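# Assemble gripper jaws on pins and seat housing plate

## Task

Put both jaws onto the two pins of the gripper base so they sit level and their gear teeth engage, making the jaws open symmetrically; then lower the housing plate gently onto the jaw stubs (not dropping it onto them or the base) until it rests fully down and level. Release everything so the assembly stays put without the robot, and move the gripper away.

## Robot and tools

Robot: a single six-joint arm with a two-finger parallel gripper, on a table. Joints from base outward: waist, shoulder, elbow, wrist pitch, wrist yaw, wrist roll. Ranges in rad: waist -3.054 to 3.054, shoulder 0.000 to 3.142, elbow 0.000 to 2.356, wrist pitch -1.571 to 1.571, wrist yaw -1.571 to 1.571, wrist roll -3.142 to 3.142. Load limits (N m): waist 16.6, shoulder 20.6, elbow 20.5, wrist pitch 5.42, wrist yaw 5.4, wrist roll 5.07; a carried part adds to them. Reaching any of these in contact causes a TORQUE FAULT: the arm freezes for 10 s and the remainder of that call is dropped.

Frames. The scene frame has its origin on the table surface under the arm base, +z up, +y to the left when facing along +x. Result poses (end_effector_position in m, end_effector_quat_wxyz) use this frame. The gripper's own frame: fingers extend along +x, they close and open along y. The reported point sits between the finger pads, roughly 3-4 cm short of the tips. Reported hand position may be somewhat off, especially far from the base; friction can leave the hand short or slightly tilted, so check the pose after each motion and correct tilt.

execute_actions(actions): a list of actions run in sequence. Each action is a table of 1 to 15 rows; each row lasts one control step of 1/30 s, and if fewer than 15 rows are given the last one repeats to fill 15 steps (0.5 s). A row is 7 numbers, each in [-1, 1]: dx, dy, dz, rx, ry, rz, opening. The first six are an offset, in the gripper's own axes, from the hand pose measured at the start of that action (for a call's first action, the pose in the most recent result); every row refers to that same start, not to the row before. Scale: 1.0 = 0.6 m for dx, dy, dz and 180 degrees for the rotation vector rx, ry, rz. Opening is absolute, not an offset: +1 = fully open (0.088 m), empty fingers touch near -0.80, values below that change nothing. Closing from fully open takes at least about 0.5 s. Each step the command is clipped to within 70 mm and 16 degrees of the current measured pose, and position wins over orientation if both cannot be met, so big offsets need several actions. An empty list just returns state and images.

move(target, speed, blocking): drives the hand in a straight line toward one target row (same 7-number layout and scale, offsets in the gripper frame from the pose in the latest result showing one; opening absolute and sent at the start). speed is in m/s, 0.002 to 0.5, default 0.25; rotation is capped at twice that in rad/s. Path lasts 0.5 to 10 s and is cut off at 10 s. It does not slow for obstacles; faster contact and targets set deeper past contact push harder. The hand may lag, stray or overshoot the speed, notably near full extension. The result adds a move: line: done (settled near target), off_target, moving, held, fault, plus limits (paced = command clipped; held = a check blocked some steps, after which the arm may jump faster) and the distance from target. With blocking=false you get a result after 0.5 s; until a result shows the move ended, call wait or stop before other motion.

wait(seconds): 0 to 10 s, holds the last command; returns early if a running move ends. stop(): brakes a running move (needs room; fingers continue). zoom_image(camera, region): region [x0, y0, x1, y1] in pixels, max 504x504, of cam_head_left, cam_head_right, cam_high, cam_low or cam_wrist (all 504x504). show_instructions(): shows the reference pages. read_manual(section): licence texts only. finished_scene(scene): ends the current scene (give its number); irreversible and reports success.

Results: state line with pose and velocities; Joint positions and Joint velocities (six joints then finger gap in m); Hand target (where the controller is heading now); a pose unreachable line if the clearance check altered or blocked the command; step readings with HELD where a row was restrained; joint torques and external torque estimates (include friction and held weight); grip_measured on the opening scale; grip_effort_n (motor effort, negative closing, can read high when just moving or at a stop, caps near 83 N); MOTOR HOT warnings from 50 °C, and an OVER-TEMPERATURE FAULT at 95 °C that halts the arm and may cut power. Camera calibration lines give K, distortion and T_world_to_cam.

Gripping: commanded openings below grip_measured set a hold; about 0.07 below is firm, less is gentler. While squeezing, readings can read up to ~0.061 narrower than true. Parts thinner than ~3 mm get reduced force.

Avoid: dropping parts or the housing plate, slamming or pressing hard, knocking anything off the table (this fails the task), and stopping while motors are hot. Loose parts may occasionally be nudged by an outside push. Approach slowly, lower the plate rather than releasing it from height, open the fingers, and back the hand away before finishing.

Each tool is called after "Call:" as name(argument=value, ...) on one line, values as JSON.

Reference images:

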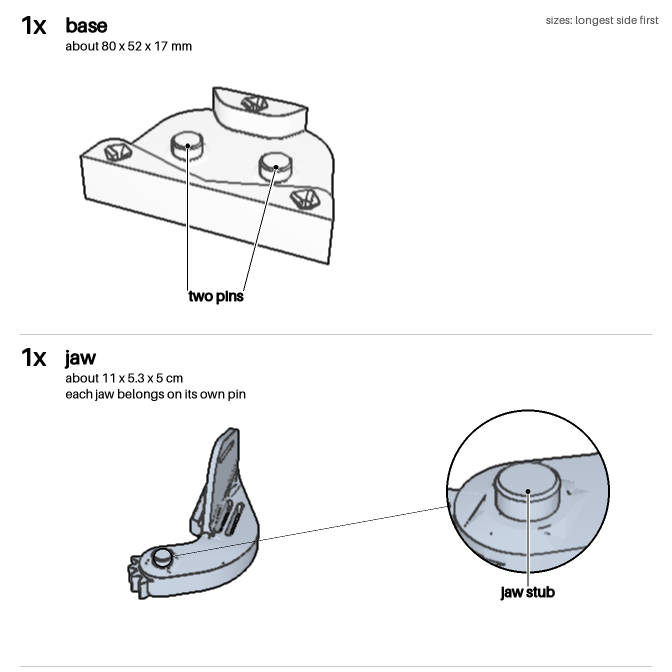

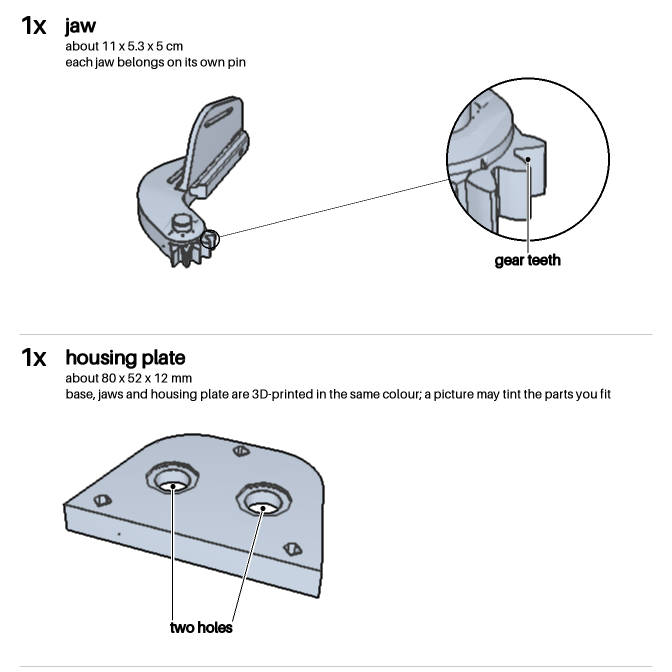

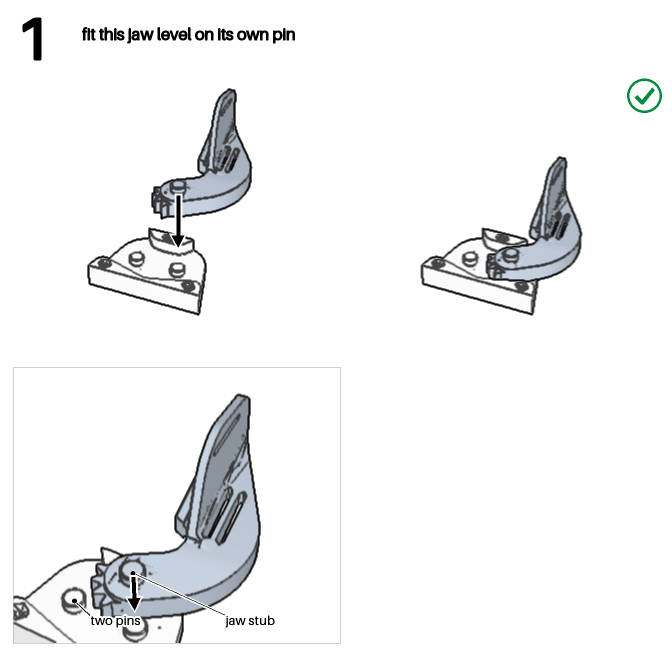

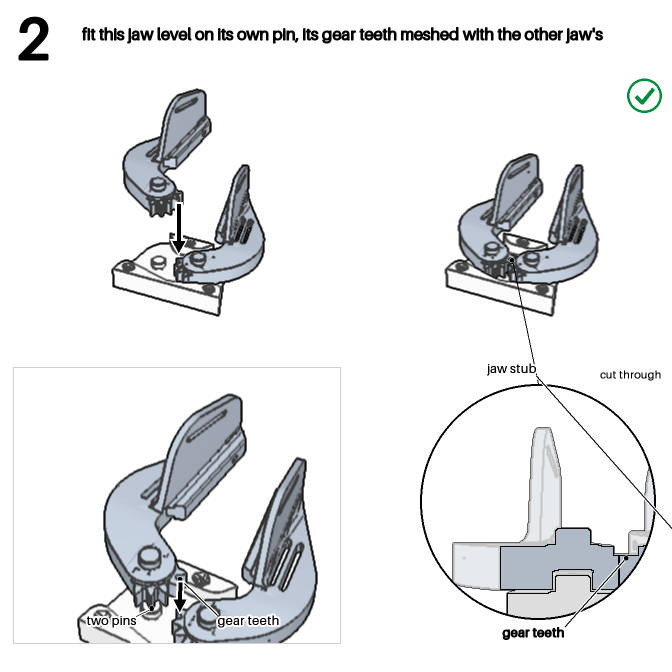

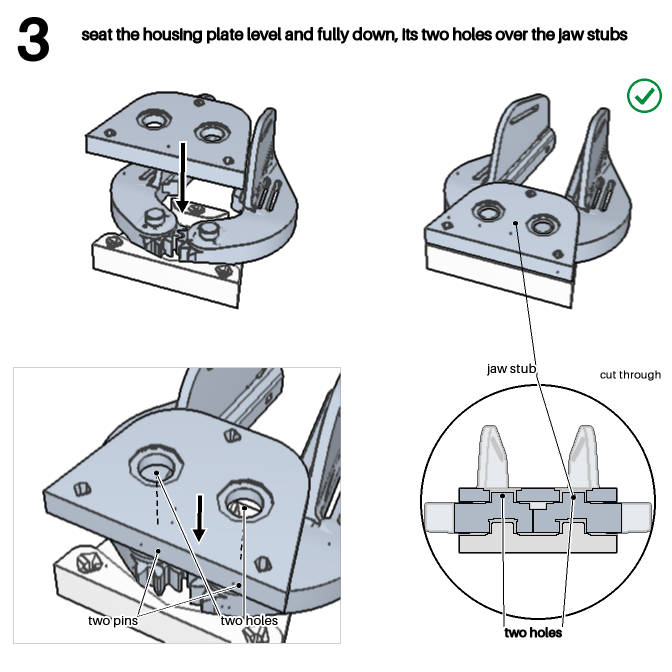

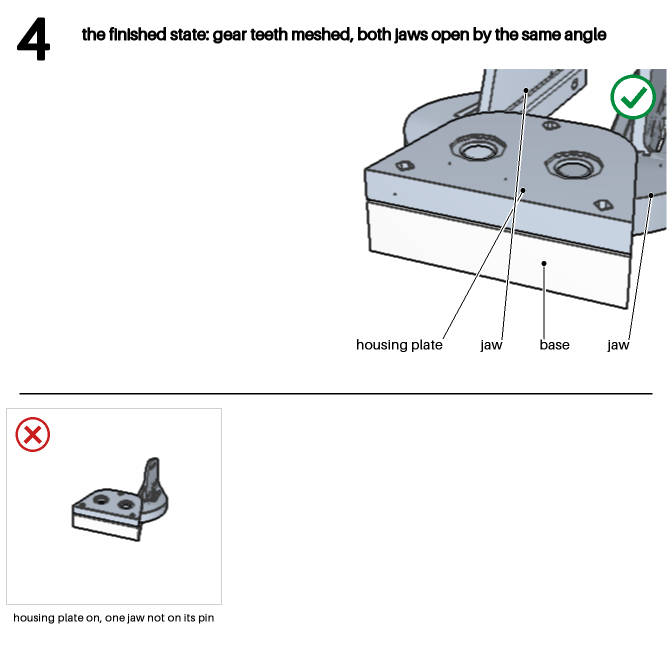

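## Session

I'll start by observing the scene.

Call:
execute_actions(actions=[])

Scene clock: 0.00 s.
end_effector_position=(+0.4464, -0.2675, +0.3247) grip_measured=+0.856 grip_effort_n=n/a end_effector_quat_wxyz=(+0.857, -0.280, +0.304, -0.307) end_effector_velocity=(+0.000, +0.002, -0.002) end_effector_angular_velocity=(-0.005, +0.021, +0.013)
Joint positions: [-0.848  2.052  1.524 -0.088 -0.073 -0.4    0.081]
Joint velocities: [ 0.002 -0.002 -0.002 -0.007 -0.007 -0.022 -0.   ]
Joint torques (N m, as the arm reports them, + toward a larger angle): no reading
External joint torques (N m, as the arm's controller estimates them; a push from outside toward a larger angle lowers the number): no reading
Heat: hottest wrist pitch 25 °C (+0.0 °C/min).
Hand target: +0.446, -0.268, +0.325; +0.857, -0.280, +0.304, -0.307

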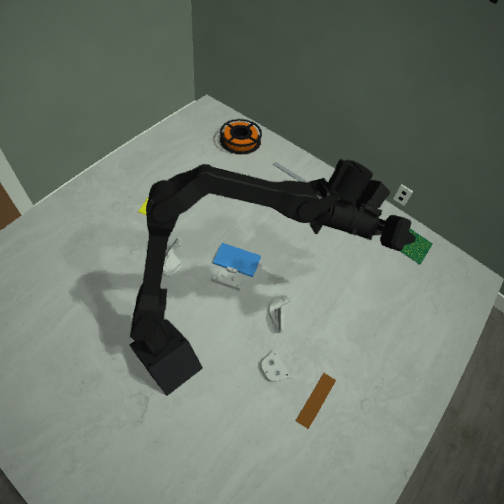

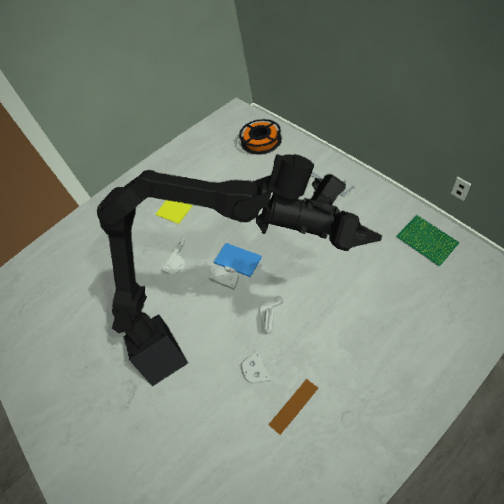

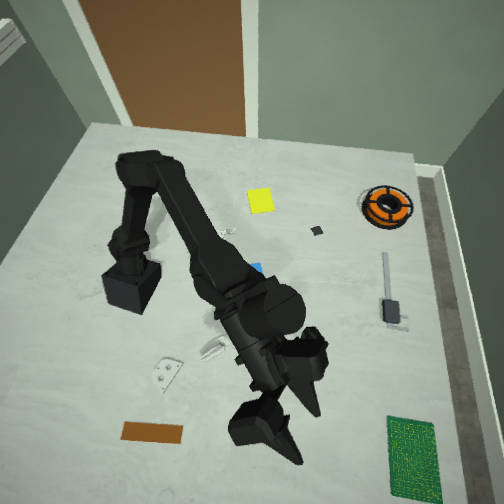

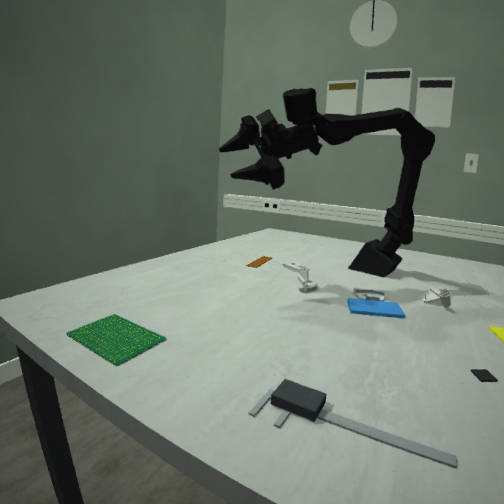

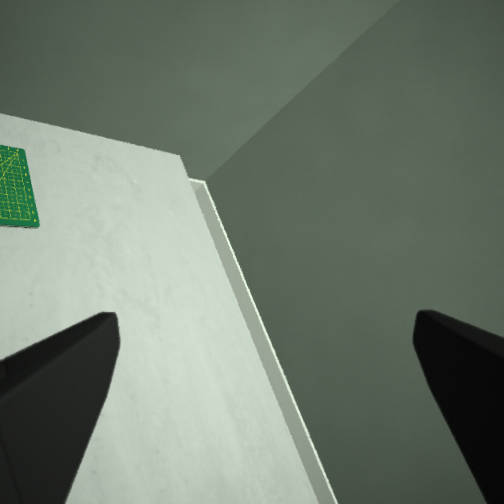

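Call:
zoom_image(camera="cam_head_left", region=[150, 220, 310, 400])

Call:
zoom_image(camera="cam_head_right", region=[150, 220, 310, 400])

Call:
zoom_image(camera="cam_low", region=[270, 230, 470, 330])

Region (150, 220, 310, 400) of cam_head_left's 504x504 image, scaled by 2.800, with more detail than that image has.

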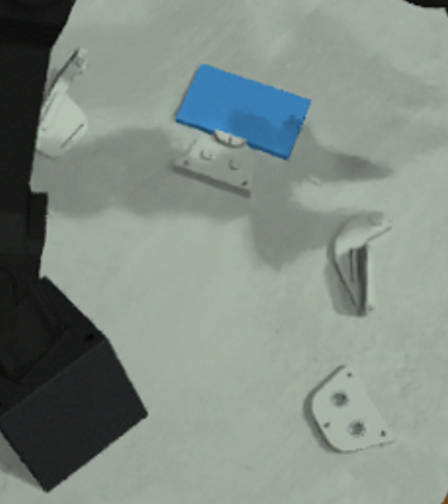

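Region (150, 220, 310, 400) of cam_head_right's 504x504 image, scaled by 2.800, with more detail than that image has.

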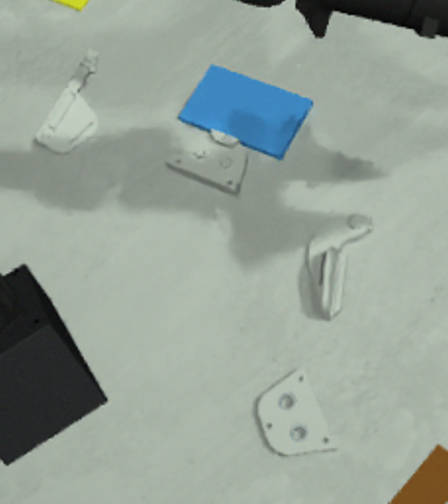

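Region (270, 230, 470, 330) of cam_low's 504x504 image, scaled by 2.520, with more detail than that image has.

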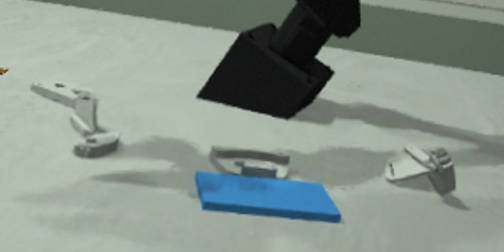

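Call:
move(target=[-0.3873, 0.3262, -0.2415, -0.0129, 0.2650, 0.2813, 1.0], speed=0.3)

Scene clock: 33.40 s.
end_effector_position=(+0.2746, -0.0215, +0.1798) grip_measured=+1.000 grip_effort_n=13.3 end_effector_quat_wxyz=(+0.710, +0.002, +0.704, -0.001) end_effector_velocity=(-0.005, +0.004, -0.001) end_effector_angular_velocity=(+0.019, +0.018, +0.013)
Joint positions: [-0.635  1.705  1.239 -1.266 -0.444 -0.533  0.088]
Joint velocities: [ 0.002 -0.002 -0.007 -0.022 -0.007 -0.022  0.   ]
Joint torques (N m, as the arm reports them, + toward a larger angle): [-3.14 -6.86  4.45  0.11 -0.12 -0.12]
External joint torques (N m, as the arm's controller estimates them; a push from outside toward a larger angle lowers the number): [-0.21 -1.99 -0.66 -0.19 -0.08 -0.12]
Heat: hottest shoulder 32 °C (+12.6 °C/min).
Hand target: +0.272, -0.019, +0.180; +0.710, +0.002, +0.704, +0.002
Off the commanded pose: 0.005 m, 1 deg.
move: done
camera_calibration (this result's frames):
cam_wrist: T_world_to_cam=[[0.0271163, -0.999589, 0.00926761, -0.0228128], [-0.944601, -0.0225887, 0.327442, 0.226992], [-0.327098, -0.0176332, -0.944826, 0.341927], [0, 0, 0, 1]] pos_world=[0.326879, -0.0116467, 0.248946]

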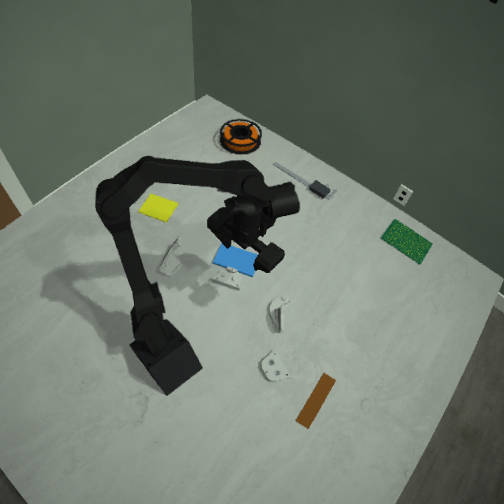

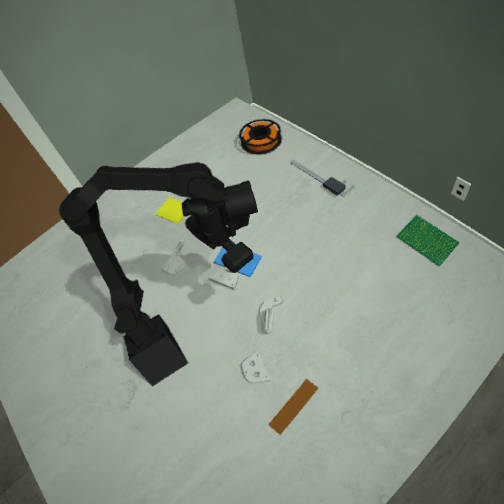

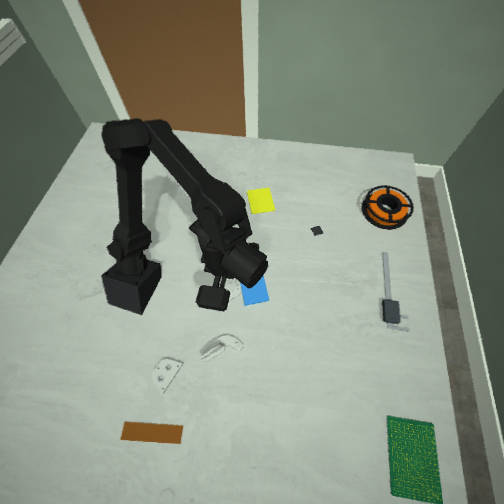

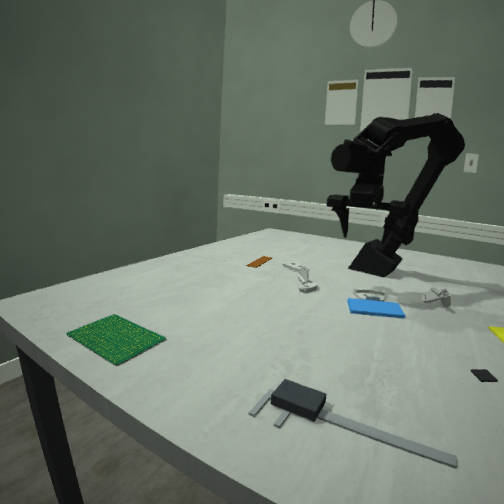

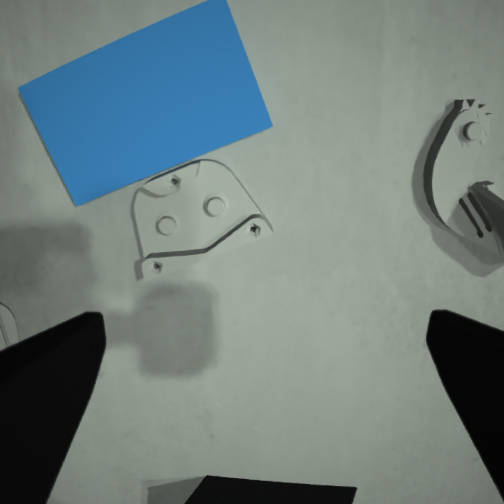

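Call:
zoom_image(camera="cam_wrist", region=[120, 140, 290, 300])

Call:
zoom_image(camera="cam_head_left", region=[140, 225, 210, 295])

Call:
zoom_image(camera="cam_low", region=[410, 270, 470, 320])

Call:
zoom_image(camera="cam_high", region=[140, 320, 260, 410])

Region (120, 140, 290, 300) of cam_wrist's 504x504 image, scaled by 2.965, with more detail than that image has; it fills the top 474 rows of this view, and the rest is white.

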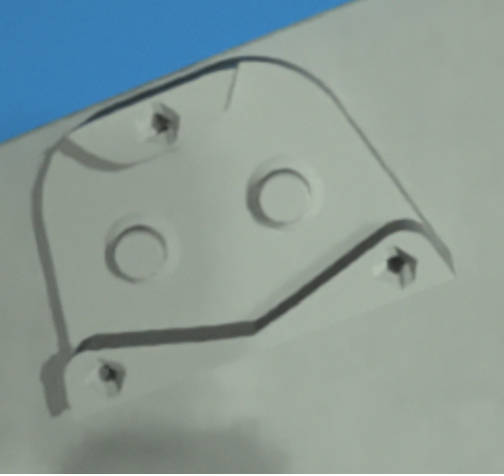

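Region (140, 225, 210, 295) of cam_head_left's 504x504 image, scaled by 7.200, with more detail than that image has.

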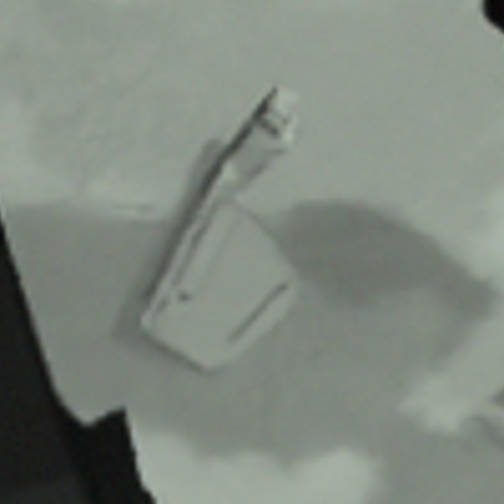

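Region (410, 270, 470, 320) of cam_low's 504x504 image, scaled by 8.400, with more detail than that image has.

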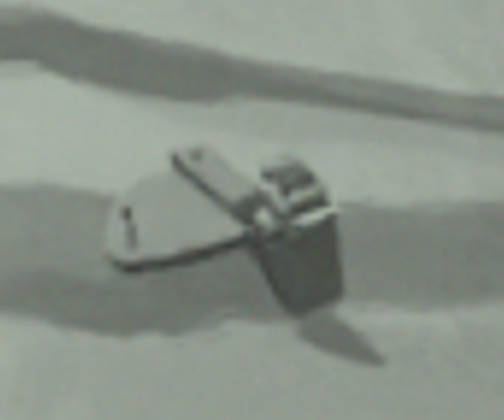

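Region (140, 320, 260, 410) of cam_high's 504x504 image, scaled by 4.200, with more detail than that image has; it fills the top 378 rows of this view, and the rest is white.

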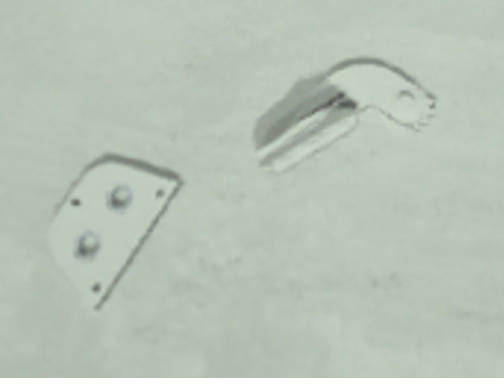

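Call:
move(target=[0.0828, -0.2508, -0.0217, -0.211, 0.0027, 0.0, 0.2], speed=0.3)

Scene clock: 57.53 s.
end_effector_position=(+0.2596, -0.1685, +0.1320) grip_measured=+0.203 grip_effort_n=-16.0 end_effector_quat_wxyz=(+0.670, -0.229, +0.668, +0.228) end_effector_velocity=(+0.001, -0.000, -0.000) end_effector_angular_velocity=(+0.012, -0.021, +0.016)
Joint positions: [-0.925  2.106  1.312 -1.063 -0.374 -1.504  0.049]
Joint velocities: [-0.007  0.002 -0.002  0.007 -0.022 -0.022 -0.   ]
Joint torques (N m, as the arm reports them, + toward a larger angle): [-3.83 -5.78  6.55  0.27  0.01 -0.13]
External joint torques (N m, as the arm's controller estimates them; a push from outside toward a larger angle lowers the number): [-0.51  0.98  1.47  0.01  0.07 -0.13]
Heat: hottest shoulder 32 °C (+7.3 °C/min).
Hand target: +0.260, -0.172, +0.131; +0.669, -0.230, +0.669, +0.228
Off the commanded pose: 0.004 m, 0 deg.
move: done
camera_calibration (this result's frames):
cam_wrist: T_world_to_cam=[[0.635743, -0.771758, 0.0148272, -0.289276], [-0.731046, -0.595817, 0.332527, 0.0724953], [-0.247796, -0.222241, -0.942977, 0.233926], [0, 0, 0, 1]] pos_world=[0.294869, -0.128069, 0.200769]

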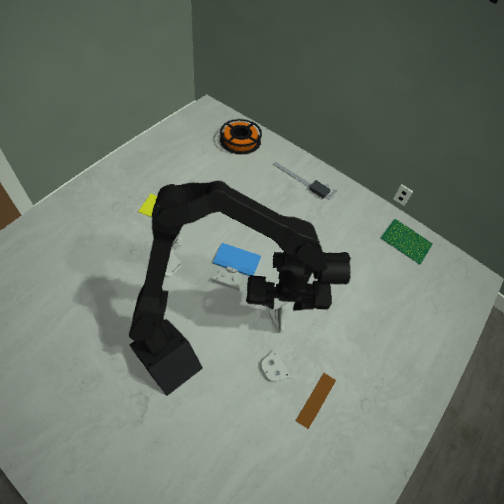

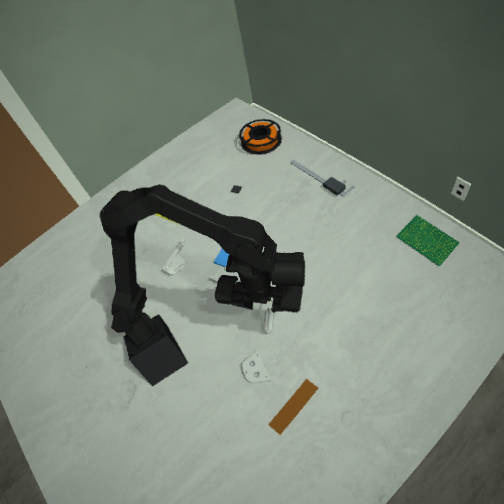

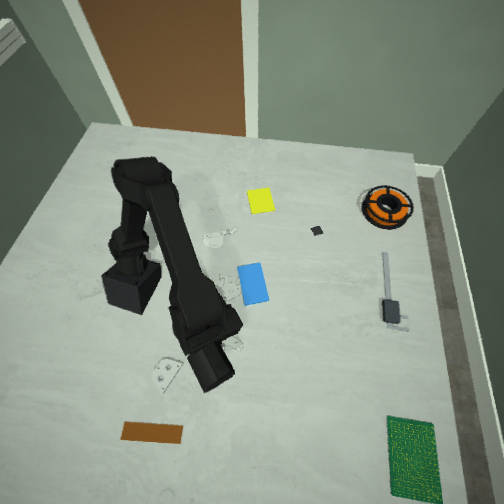

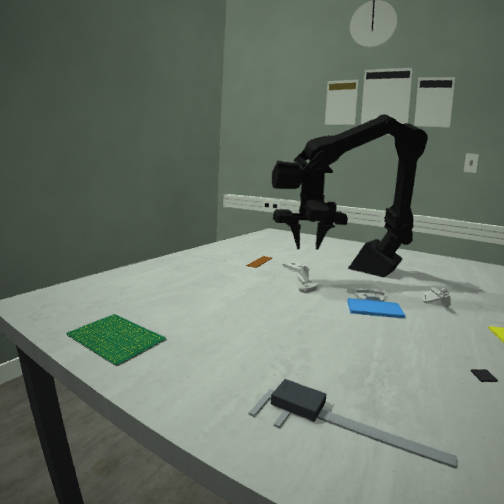

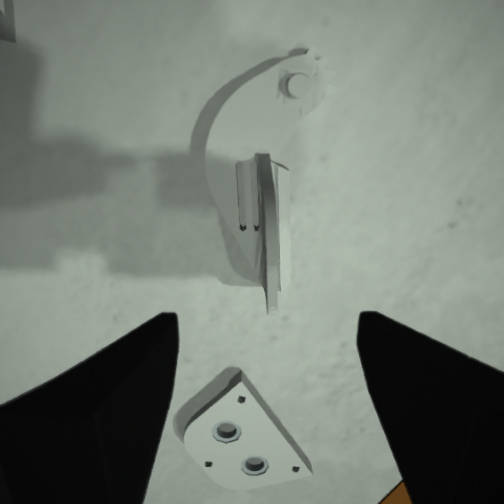

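Call:
zoom_image(camera="cam_wrist", region=[160, 30, 380, 330])

Call:
zoom_image(camera="cam_high", region=[190, 210, 280, 310])

Call:
zoom_image(camera="cam_head_right", region=[145, 225, 215, 295])

Region (160, 30, 380, 330) of cam_wrist's 504x504 image, scaled by 1.680, with more detail than that image has; it fills the left 370 columns of this view, and the rest is white.

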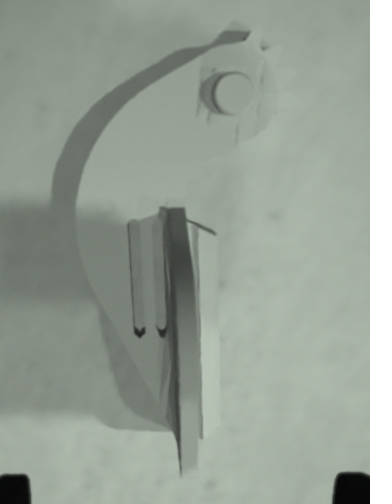

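Region (190, 210, 280, 310) of cam_high's 504x504 image, scaled by 5.040, with more detail than that image has; it fills the left 454 columns of this view, and the rest is white.

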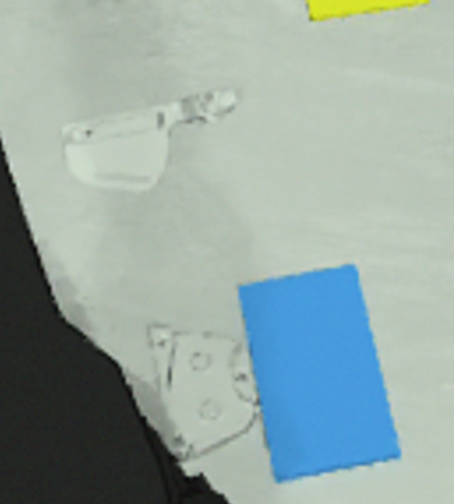

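Region (145, 225, 215, 295) of cam_head_right's 504x504 image, scaled by 7.200, with more detail than that image has.

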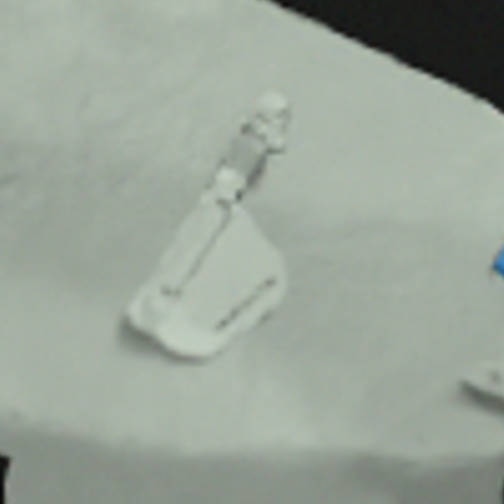

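Call:
move(target=[0.110, -0.0067, 0.0133, 0.0, 0.0, 0.0, -0.15], speed=0.12)

Scene clock: 73.83 s.
end_effector_position=(+0.2714, -0.1683, +0.0719) grip_measured=-0.147 grip_effort_n=-16.5 end_effector_quat_wxyz=(+0.671, -0.238, +0.665, +0.225) end_effector_velocity=(-0.002, +0.002, -0.001) end_effector_angular_velocity=(+0.013, +0.002, -0.014)
Joint positions: [-0.836  2.187  1.196 -0.812 -0.395 -1.413  0.032]
Joint velocities: [-0.002  0.002 -0.002 -0.007 -0.007  0.007 -0.   ]
Joint torques (N m, as the arm reports them, + toward a larger angle): [-3.75 -6.25  4.19  0.37 -0.17  0.08]
External joint torques (N m, as the arm's controller estimates them; a push from outside toward a larger angle lowers the number): [-0.32  0.78 -0.42  0.08 -0.11  0.08]
Heat: hottest shoulder 31 °C (+2.0 °C/min).
Hand target: +0.268, -0.167, +0.066; +0.670, -0.229, +0.668, +0.228
Off the commanded pose: 0.007 m, 1 deg.
move: done
camera_calibration (this result's frames):
cam_wrist: T_world_to_cam=[[0.642269, -0.765809, 0.0320495, -0.297752], [-0.729205, -0.59762, 0.333332, 0.100373], [-0.236116, -0.23746, -0.942264, 0.174409], [0, 0, 0, 1]] pos_world=[0.30561, -0.126621, 0.140424]

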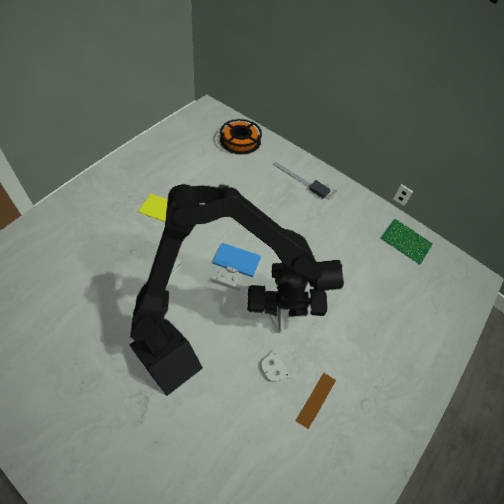

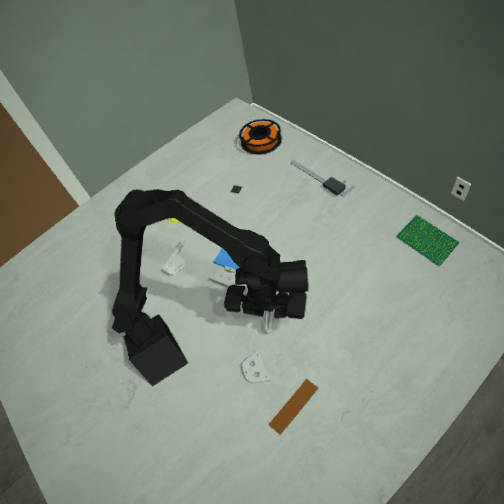

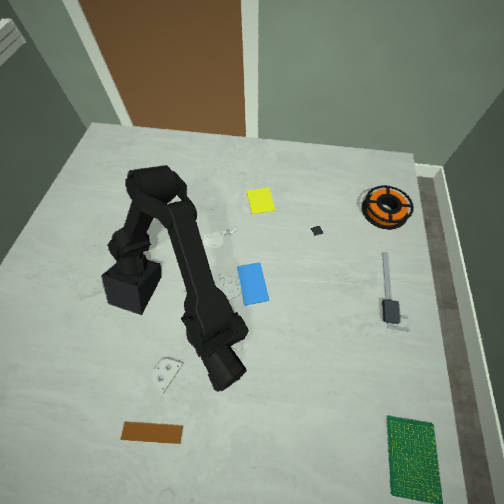

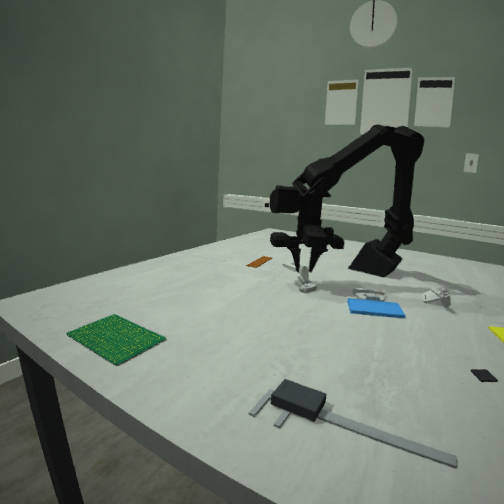

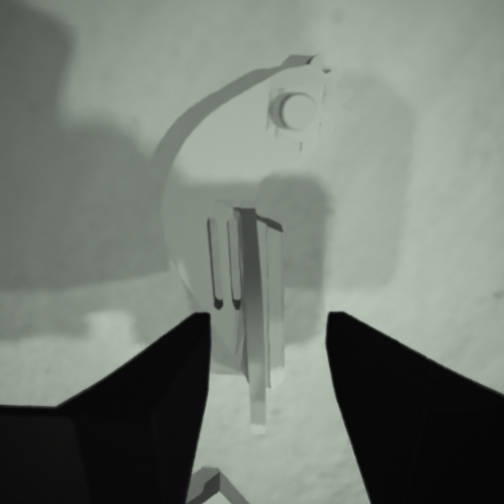

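Call:
zoom_image(camera="cam_low", region=[265, 220, 355, 310])

Region (265, 220, 355, 310) of cam_low's 504x504 image, scaled by 5.600, with more detail than that image has.

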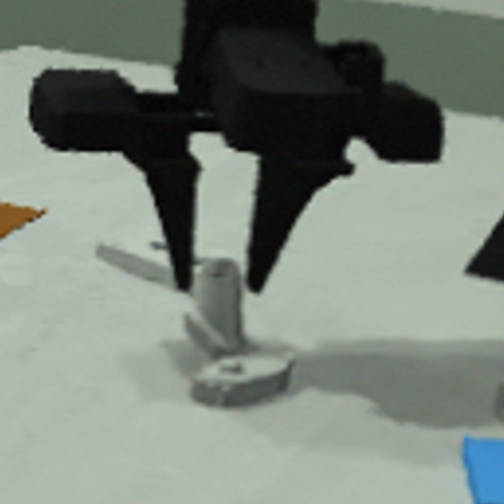

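Call:
move(target=[0.036, 0.0102, -0.0032, 0.0, 0.0, 0.012, -0.15], speed=0.06)

Scene clock: 88.47 s.
end_effector_position=(+0.2699, -0.1666, +0.0561) grip_measured=-0.147 grip_effort_n=-17.0 end_effector_quat_wxyz=(+0.668, -0.235, +0.666, +0.234) end_effector_velocity=(-0.001, +0.001, +0.003) end_effector_angular_velocity=(+0.006, -0.007, +0.015)
Joint positions: [-0.819  2.22   1.176 -0.773 -0.403 -1.411  0.032]
Joint velocities: [-0.007 -0.007 -0.002 -0.007 -0.007 -0.022 -0.001]
Joint torques (N m, as the arm reports them, + toward a larger angle): [-3.69 -6.19  4.01  0.31 -0.17  0.09]
External joint torques (N m, as the arm's controller estimates them; a push from outside toward a larger angle lowers the number): [-0.14  1.   -0.48  0.05 -0.11  0.09]
Heat: hottest shoulder 31 °C (-1.0 °C/min).
Hand target: +0.266, -0.165, +0.050; +0.667, -0.225, +0.669, +0.237
Off the commanded pose: 0.007 m, 1 deg.
move: done
camera_calibration (this result's frames):
cam_wrist: T_world_to_cam=[[0.648995, -0.760676, 0.0133378, -0.294924], [-0.720344, -0.608755, 0.332448, 0.101356], [-0.244765, -0.225365, -0.943027, 0.163978], [0, 0, 0, 1]] pos_world=[0.304551, -0.125685, 0.124874]

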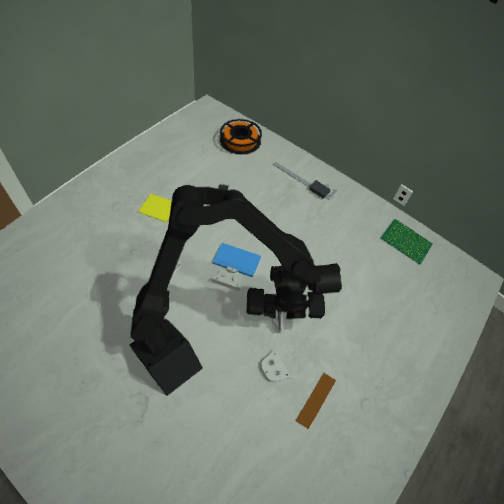

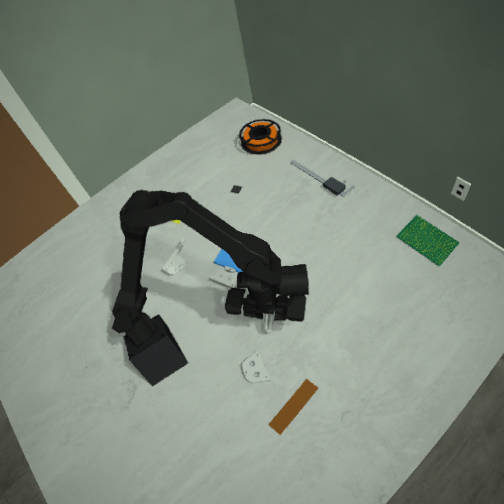

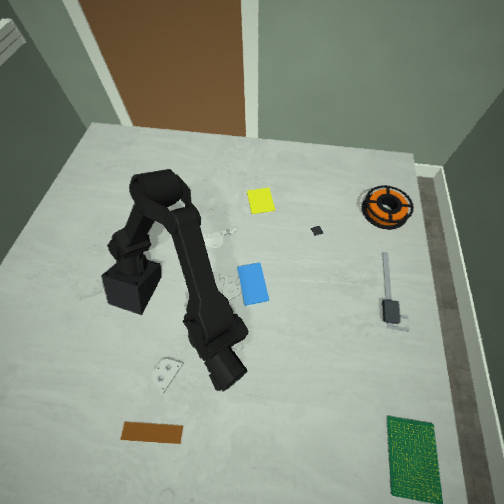

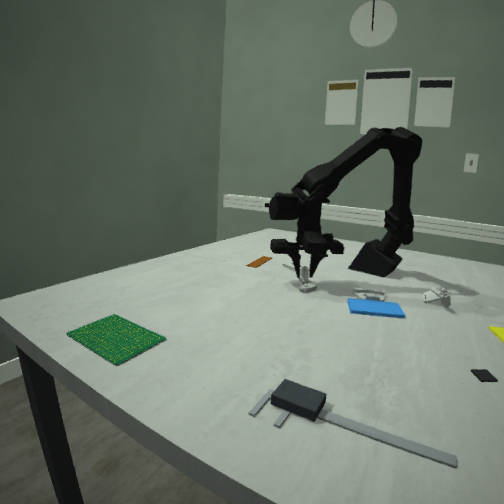

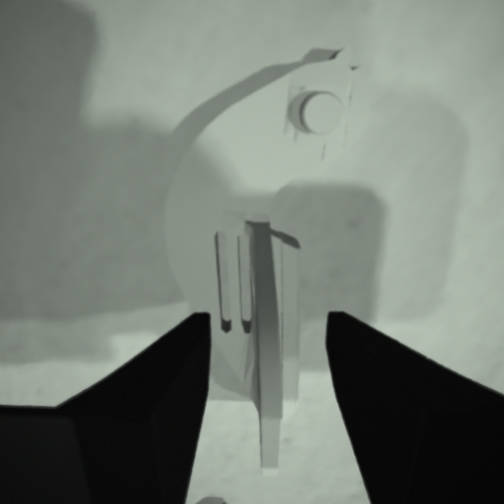

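Call:
zoom_image(camera="cam_low", region=[275, 240, 335, 300])

Region (275, 240, 335, 300) of cam_low's 504x504 image, scaled by 8.400, with more detail than that image has.

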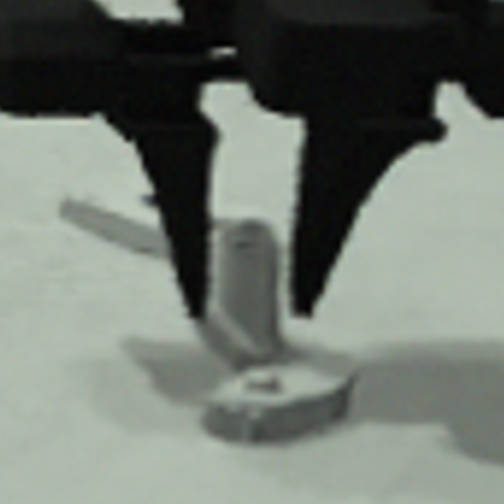

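Call:
execute_actions(actions=[[[0,0,0,0,0,0,-0.25],[0,0,0,0,0,0,-0.35],[0,0,0,0,0,0,-0.45],[0,0,0,0,0,0,-0.52],[0,0,0,0,0,0,-0.58],[0,0,0,0,0,0,-0.62],[0,0,0,0,0,0,-0.65],[0,0,0,0,0,0,-0.67],[0,0,0,0,0,0,-0.69],[0,0,0,0,0,0,-0.71],[0,0,0,0,0,0,-0.73],[0,0,0,0,0,0,-0.75],[0,0,0,0,0,0,-0.77],[0,0,0,0,0,0,-0.79],[0,0,0,0,0,0,-0.8]]])

Scene clock: 93.67 s.
end_effector_position=(+0.2699, -0.1666, +0.0560) grip_measured=-0.745 grip_effort_n=-83.5 end_effector_quat_wxyz=(+0.668, -0.235, +0.666, +0.234) end_effector_velocity=(-0.003, +0.005, -0.001) end_effector_angular_velocity=(+0.033, +0.002, -0.005)
Joint positions: [-0.819  2.22   1.176 -0.773 -0.403 -1.411  0.002]
Joint velocities: [-0.002  0.002 -0.002 -0.022 -0.022 -0.007 -0.018]
Joint torques (N m, as the arm reports them, + toward a larger angle): [-3.87 -7.93  4.91  0.18 -0.07 -0.02]
External joint torques (N m, as the arm's controller estimates them; a push from outside toward a larger angle lowers the number): [-0.42 -0.8   0.45 -0.07 -0.01 -0.02]
Heat: hottest shoulder 31 °C (-1.0 °C/min).
Hand target: +0.270, -0.167, +0.056; +0.668, -0.234, +0.666, +0.234
Off the commanded pose: 0.000 m, 0 deg.
Step readings (end_effector_position):
0: (+0.2699, -0.1666, +0.0560)
1: (+0.2699, -0.1666, +0.0560)
2: (+0.2699, -0.1666, +0.0560)
4: (+0.2699, -0.1666, +0.0560)
8: (+0.2699, -0.1666, +0.0560)
15: end_effector_position above
camera_calibration (this result's frames):
cam_wrist: T_world_to_cam=[[0.648885, -0.760775, 0.0129894, -0.294859], [-0.720348, -0.608727, 0.332491, 0.101348], [-0.245044, -0.225106, -0.943017, 0.163974], [0, 0, 0, 1]] pos_world=[0.304516, -0.125717, 0.124763]

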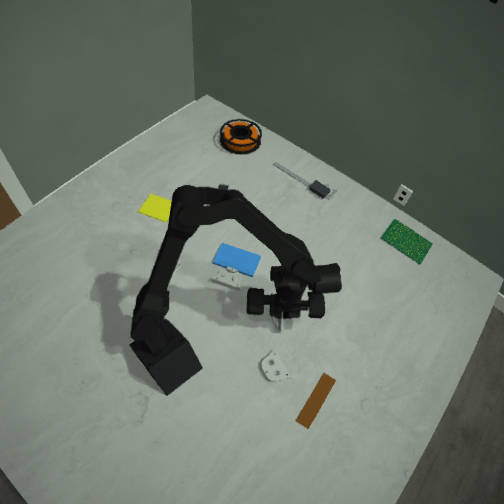

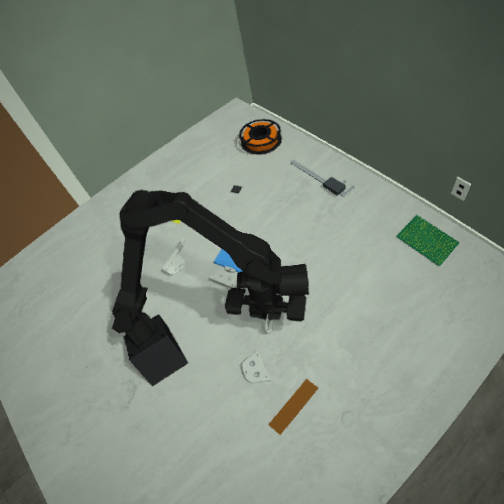

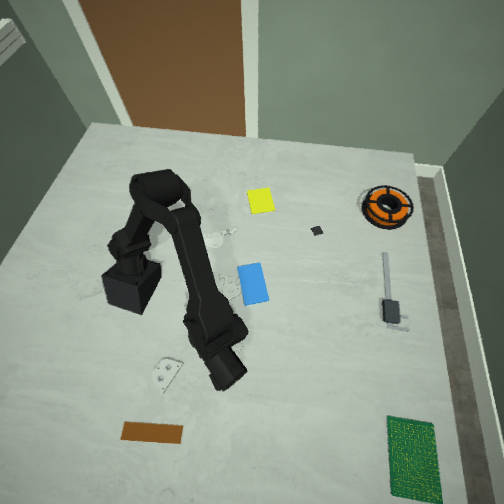

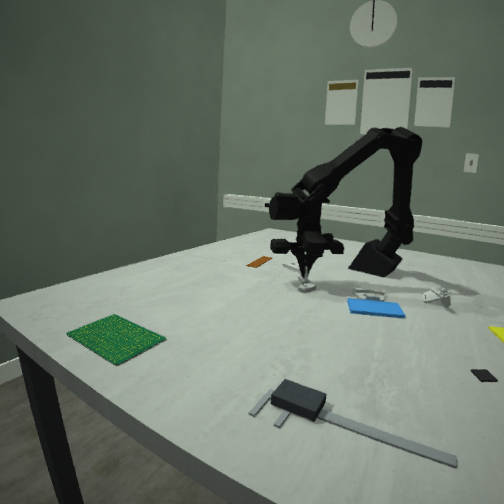

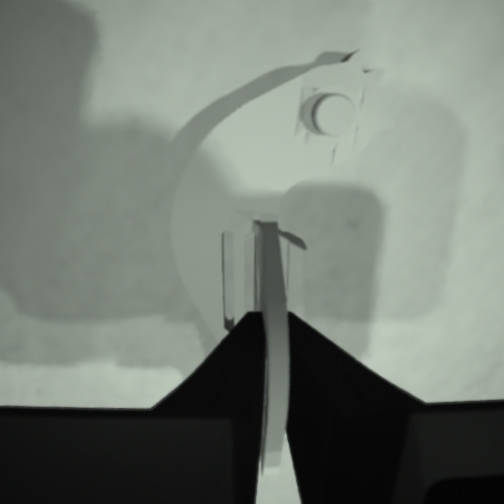

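Call:
move(target=[-0.075, 0, 0, 0, 0, 0, -0.82], speed=0.12)

Scene clock: 104.70 s.
end_effector_position=(+0.2670, -0.1649, +0.0948) grip_measured=-0.749 grip_effort_n=-83.5 end_effector_quat_wxyz=(+0.667, -0.226, +0.669, +0.237) end_effector_velocity=(-0.000, +0.004, +0.001) end_effector_angular_velocity=(+0.020, -0.012, -0.013)
Joint positions: [-0.865  2.165  1.256 -0.947 -0.393 -1.459  0.002]
Joint velocities: [-0.002 -0.007 -0.007 -0.007 -0.022  0.007  0.   ]
Joint torques (N m, as the arm reports them, + toward a larger angle): [-4.12 -9.31  6.22  0.02  0.01 -0.13]
External joint torques (N m, as the arm's controller estimates them; a push from outside toward a larger angle lowers the number): [-0.74 -2.38  1.5  -0.17  0.08 -0.13]
Heat: hottest shoulder 32 °C (+0.0 °C/min).
Hand target: +0.270, -0.167, +0.101; +0.668, -0.235, +0.666, +0.234
Off the commanded pose: 0.007 m, 1 deg.
move: done
camera_calibration (this result's frames):
cam_wrist: T_world_to_cam=[[0.64283, -0.765987, -0.00567148, -0.289633], [-0.721369, -0.607843, 0.331893, 0.0879248], [-0.257674, -0.20926, -0.9433, 0.206294], [0, 0, 0, 1]] pos_world=[0.302768, -0.125241, 0.163773]

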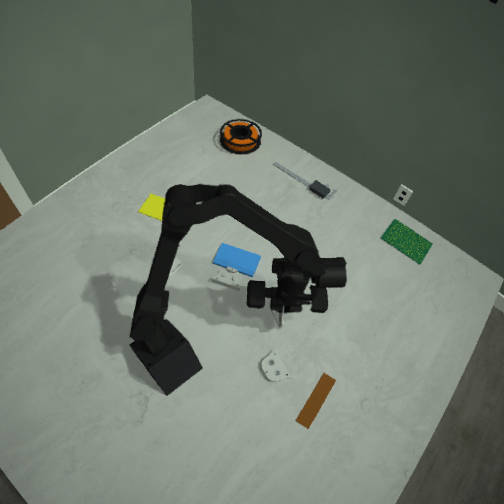

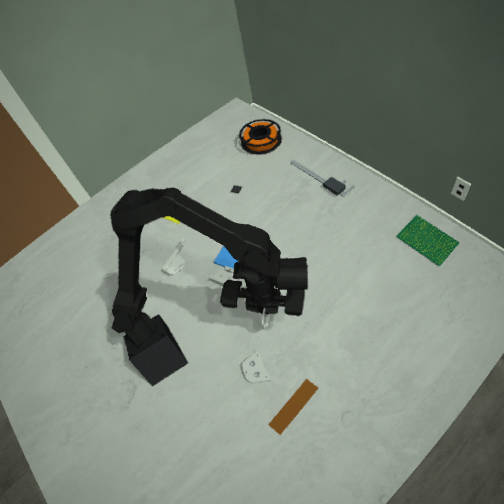

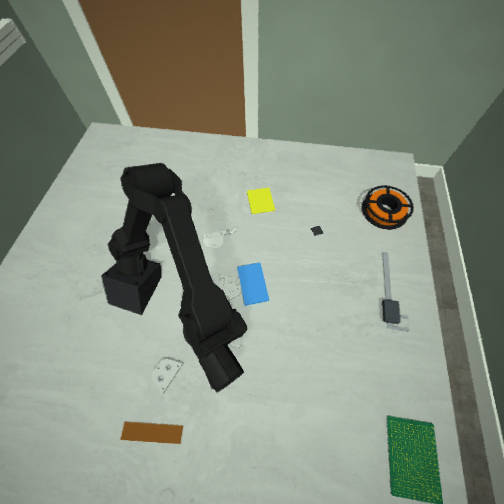

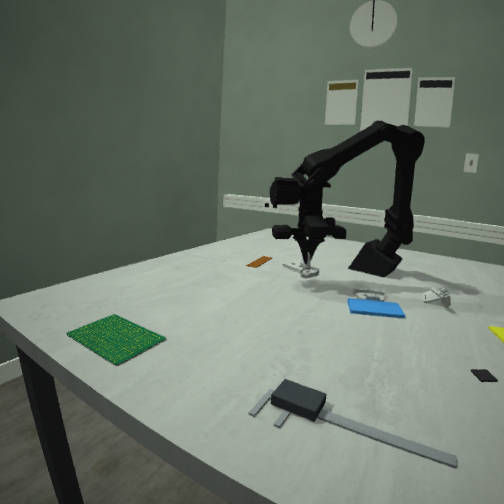

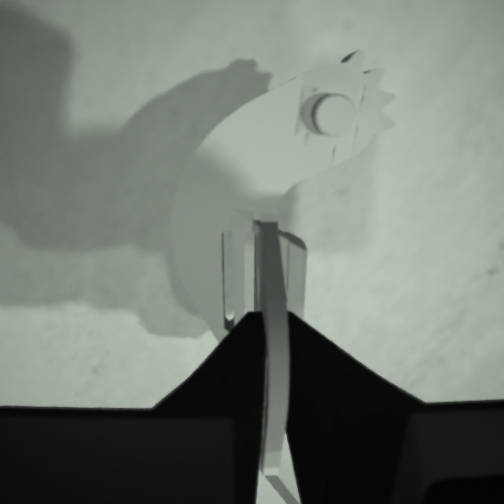

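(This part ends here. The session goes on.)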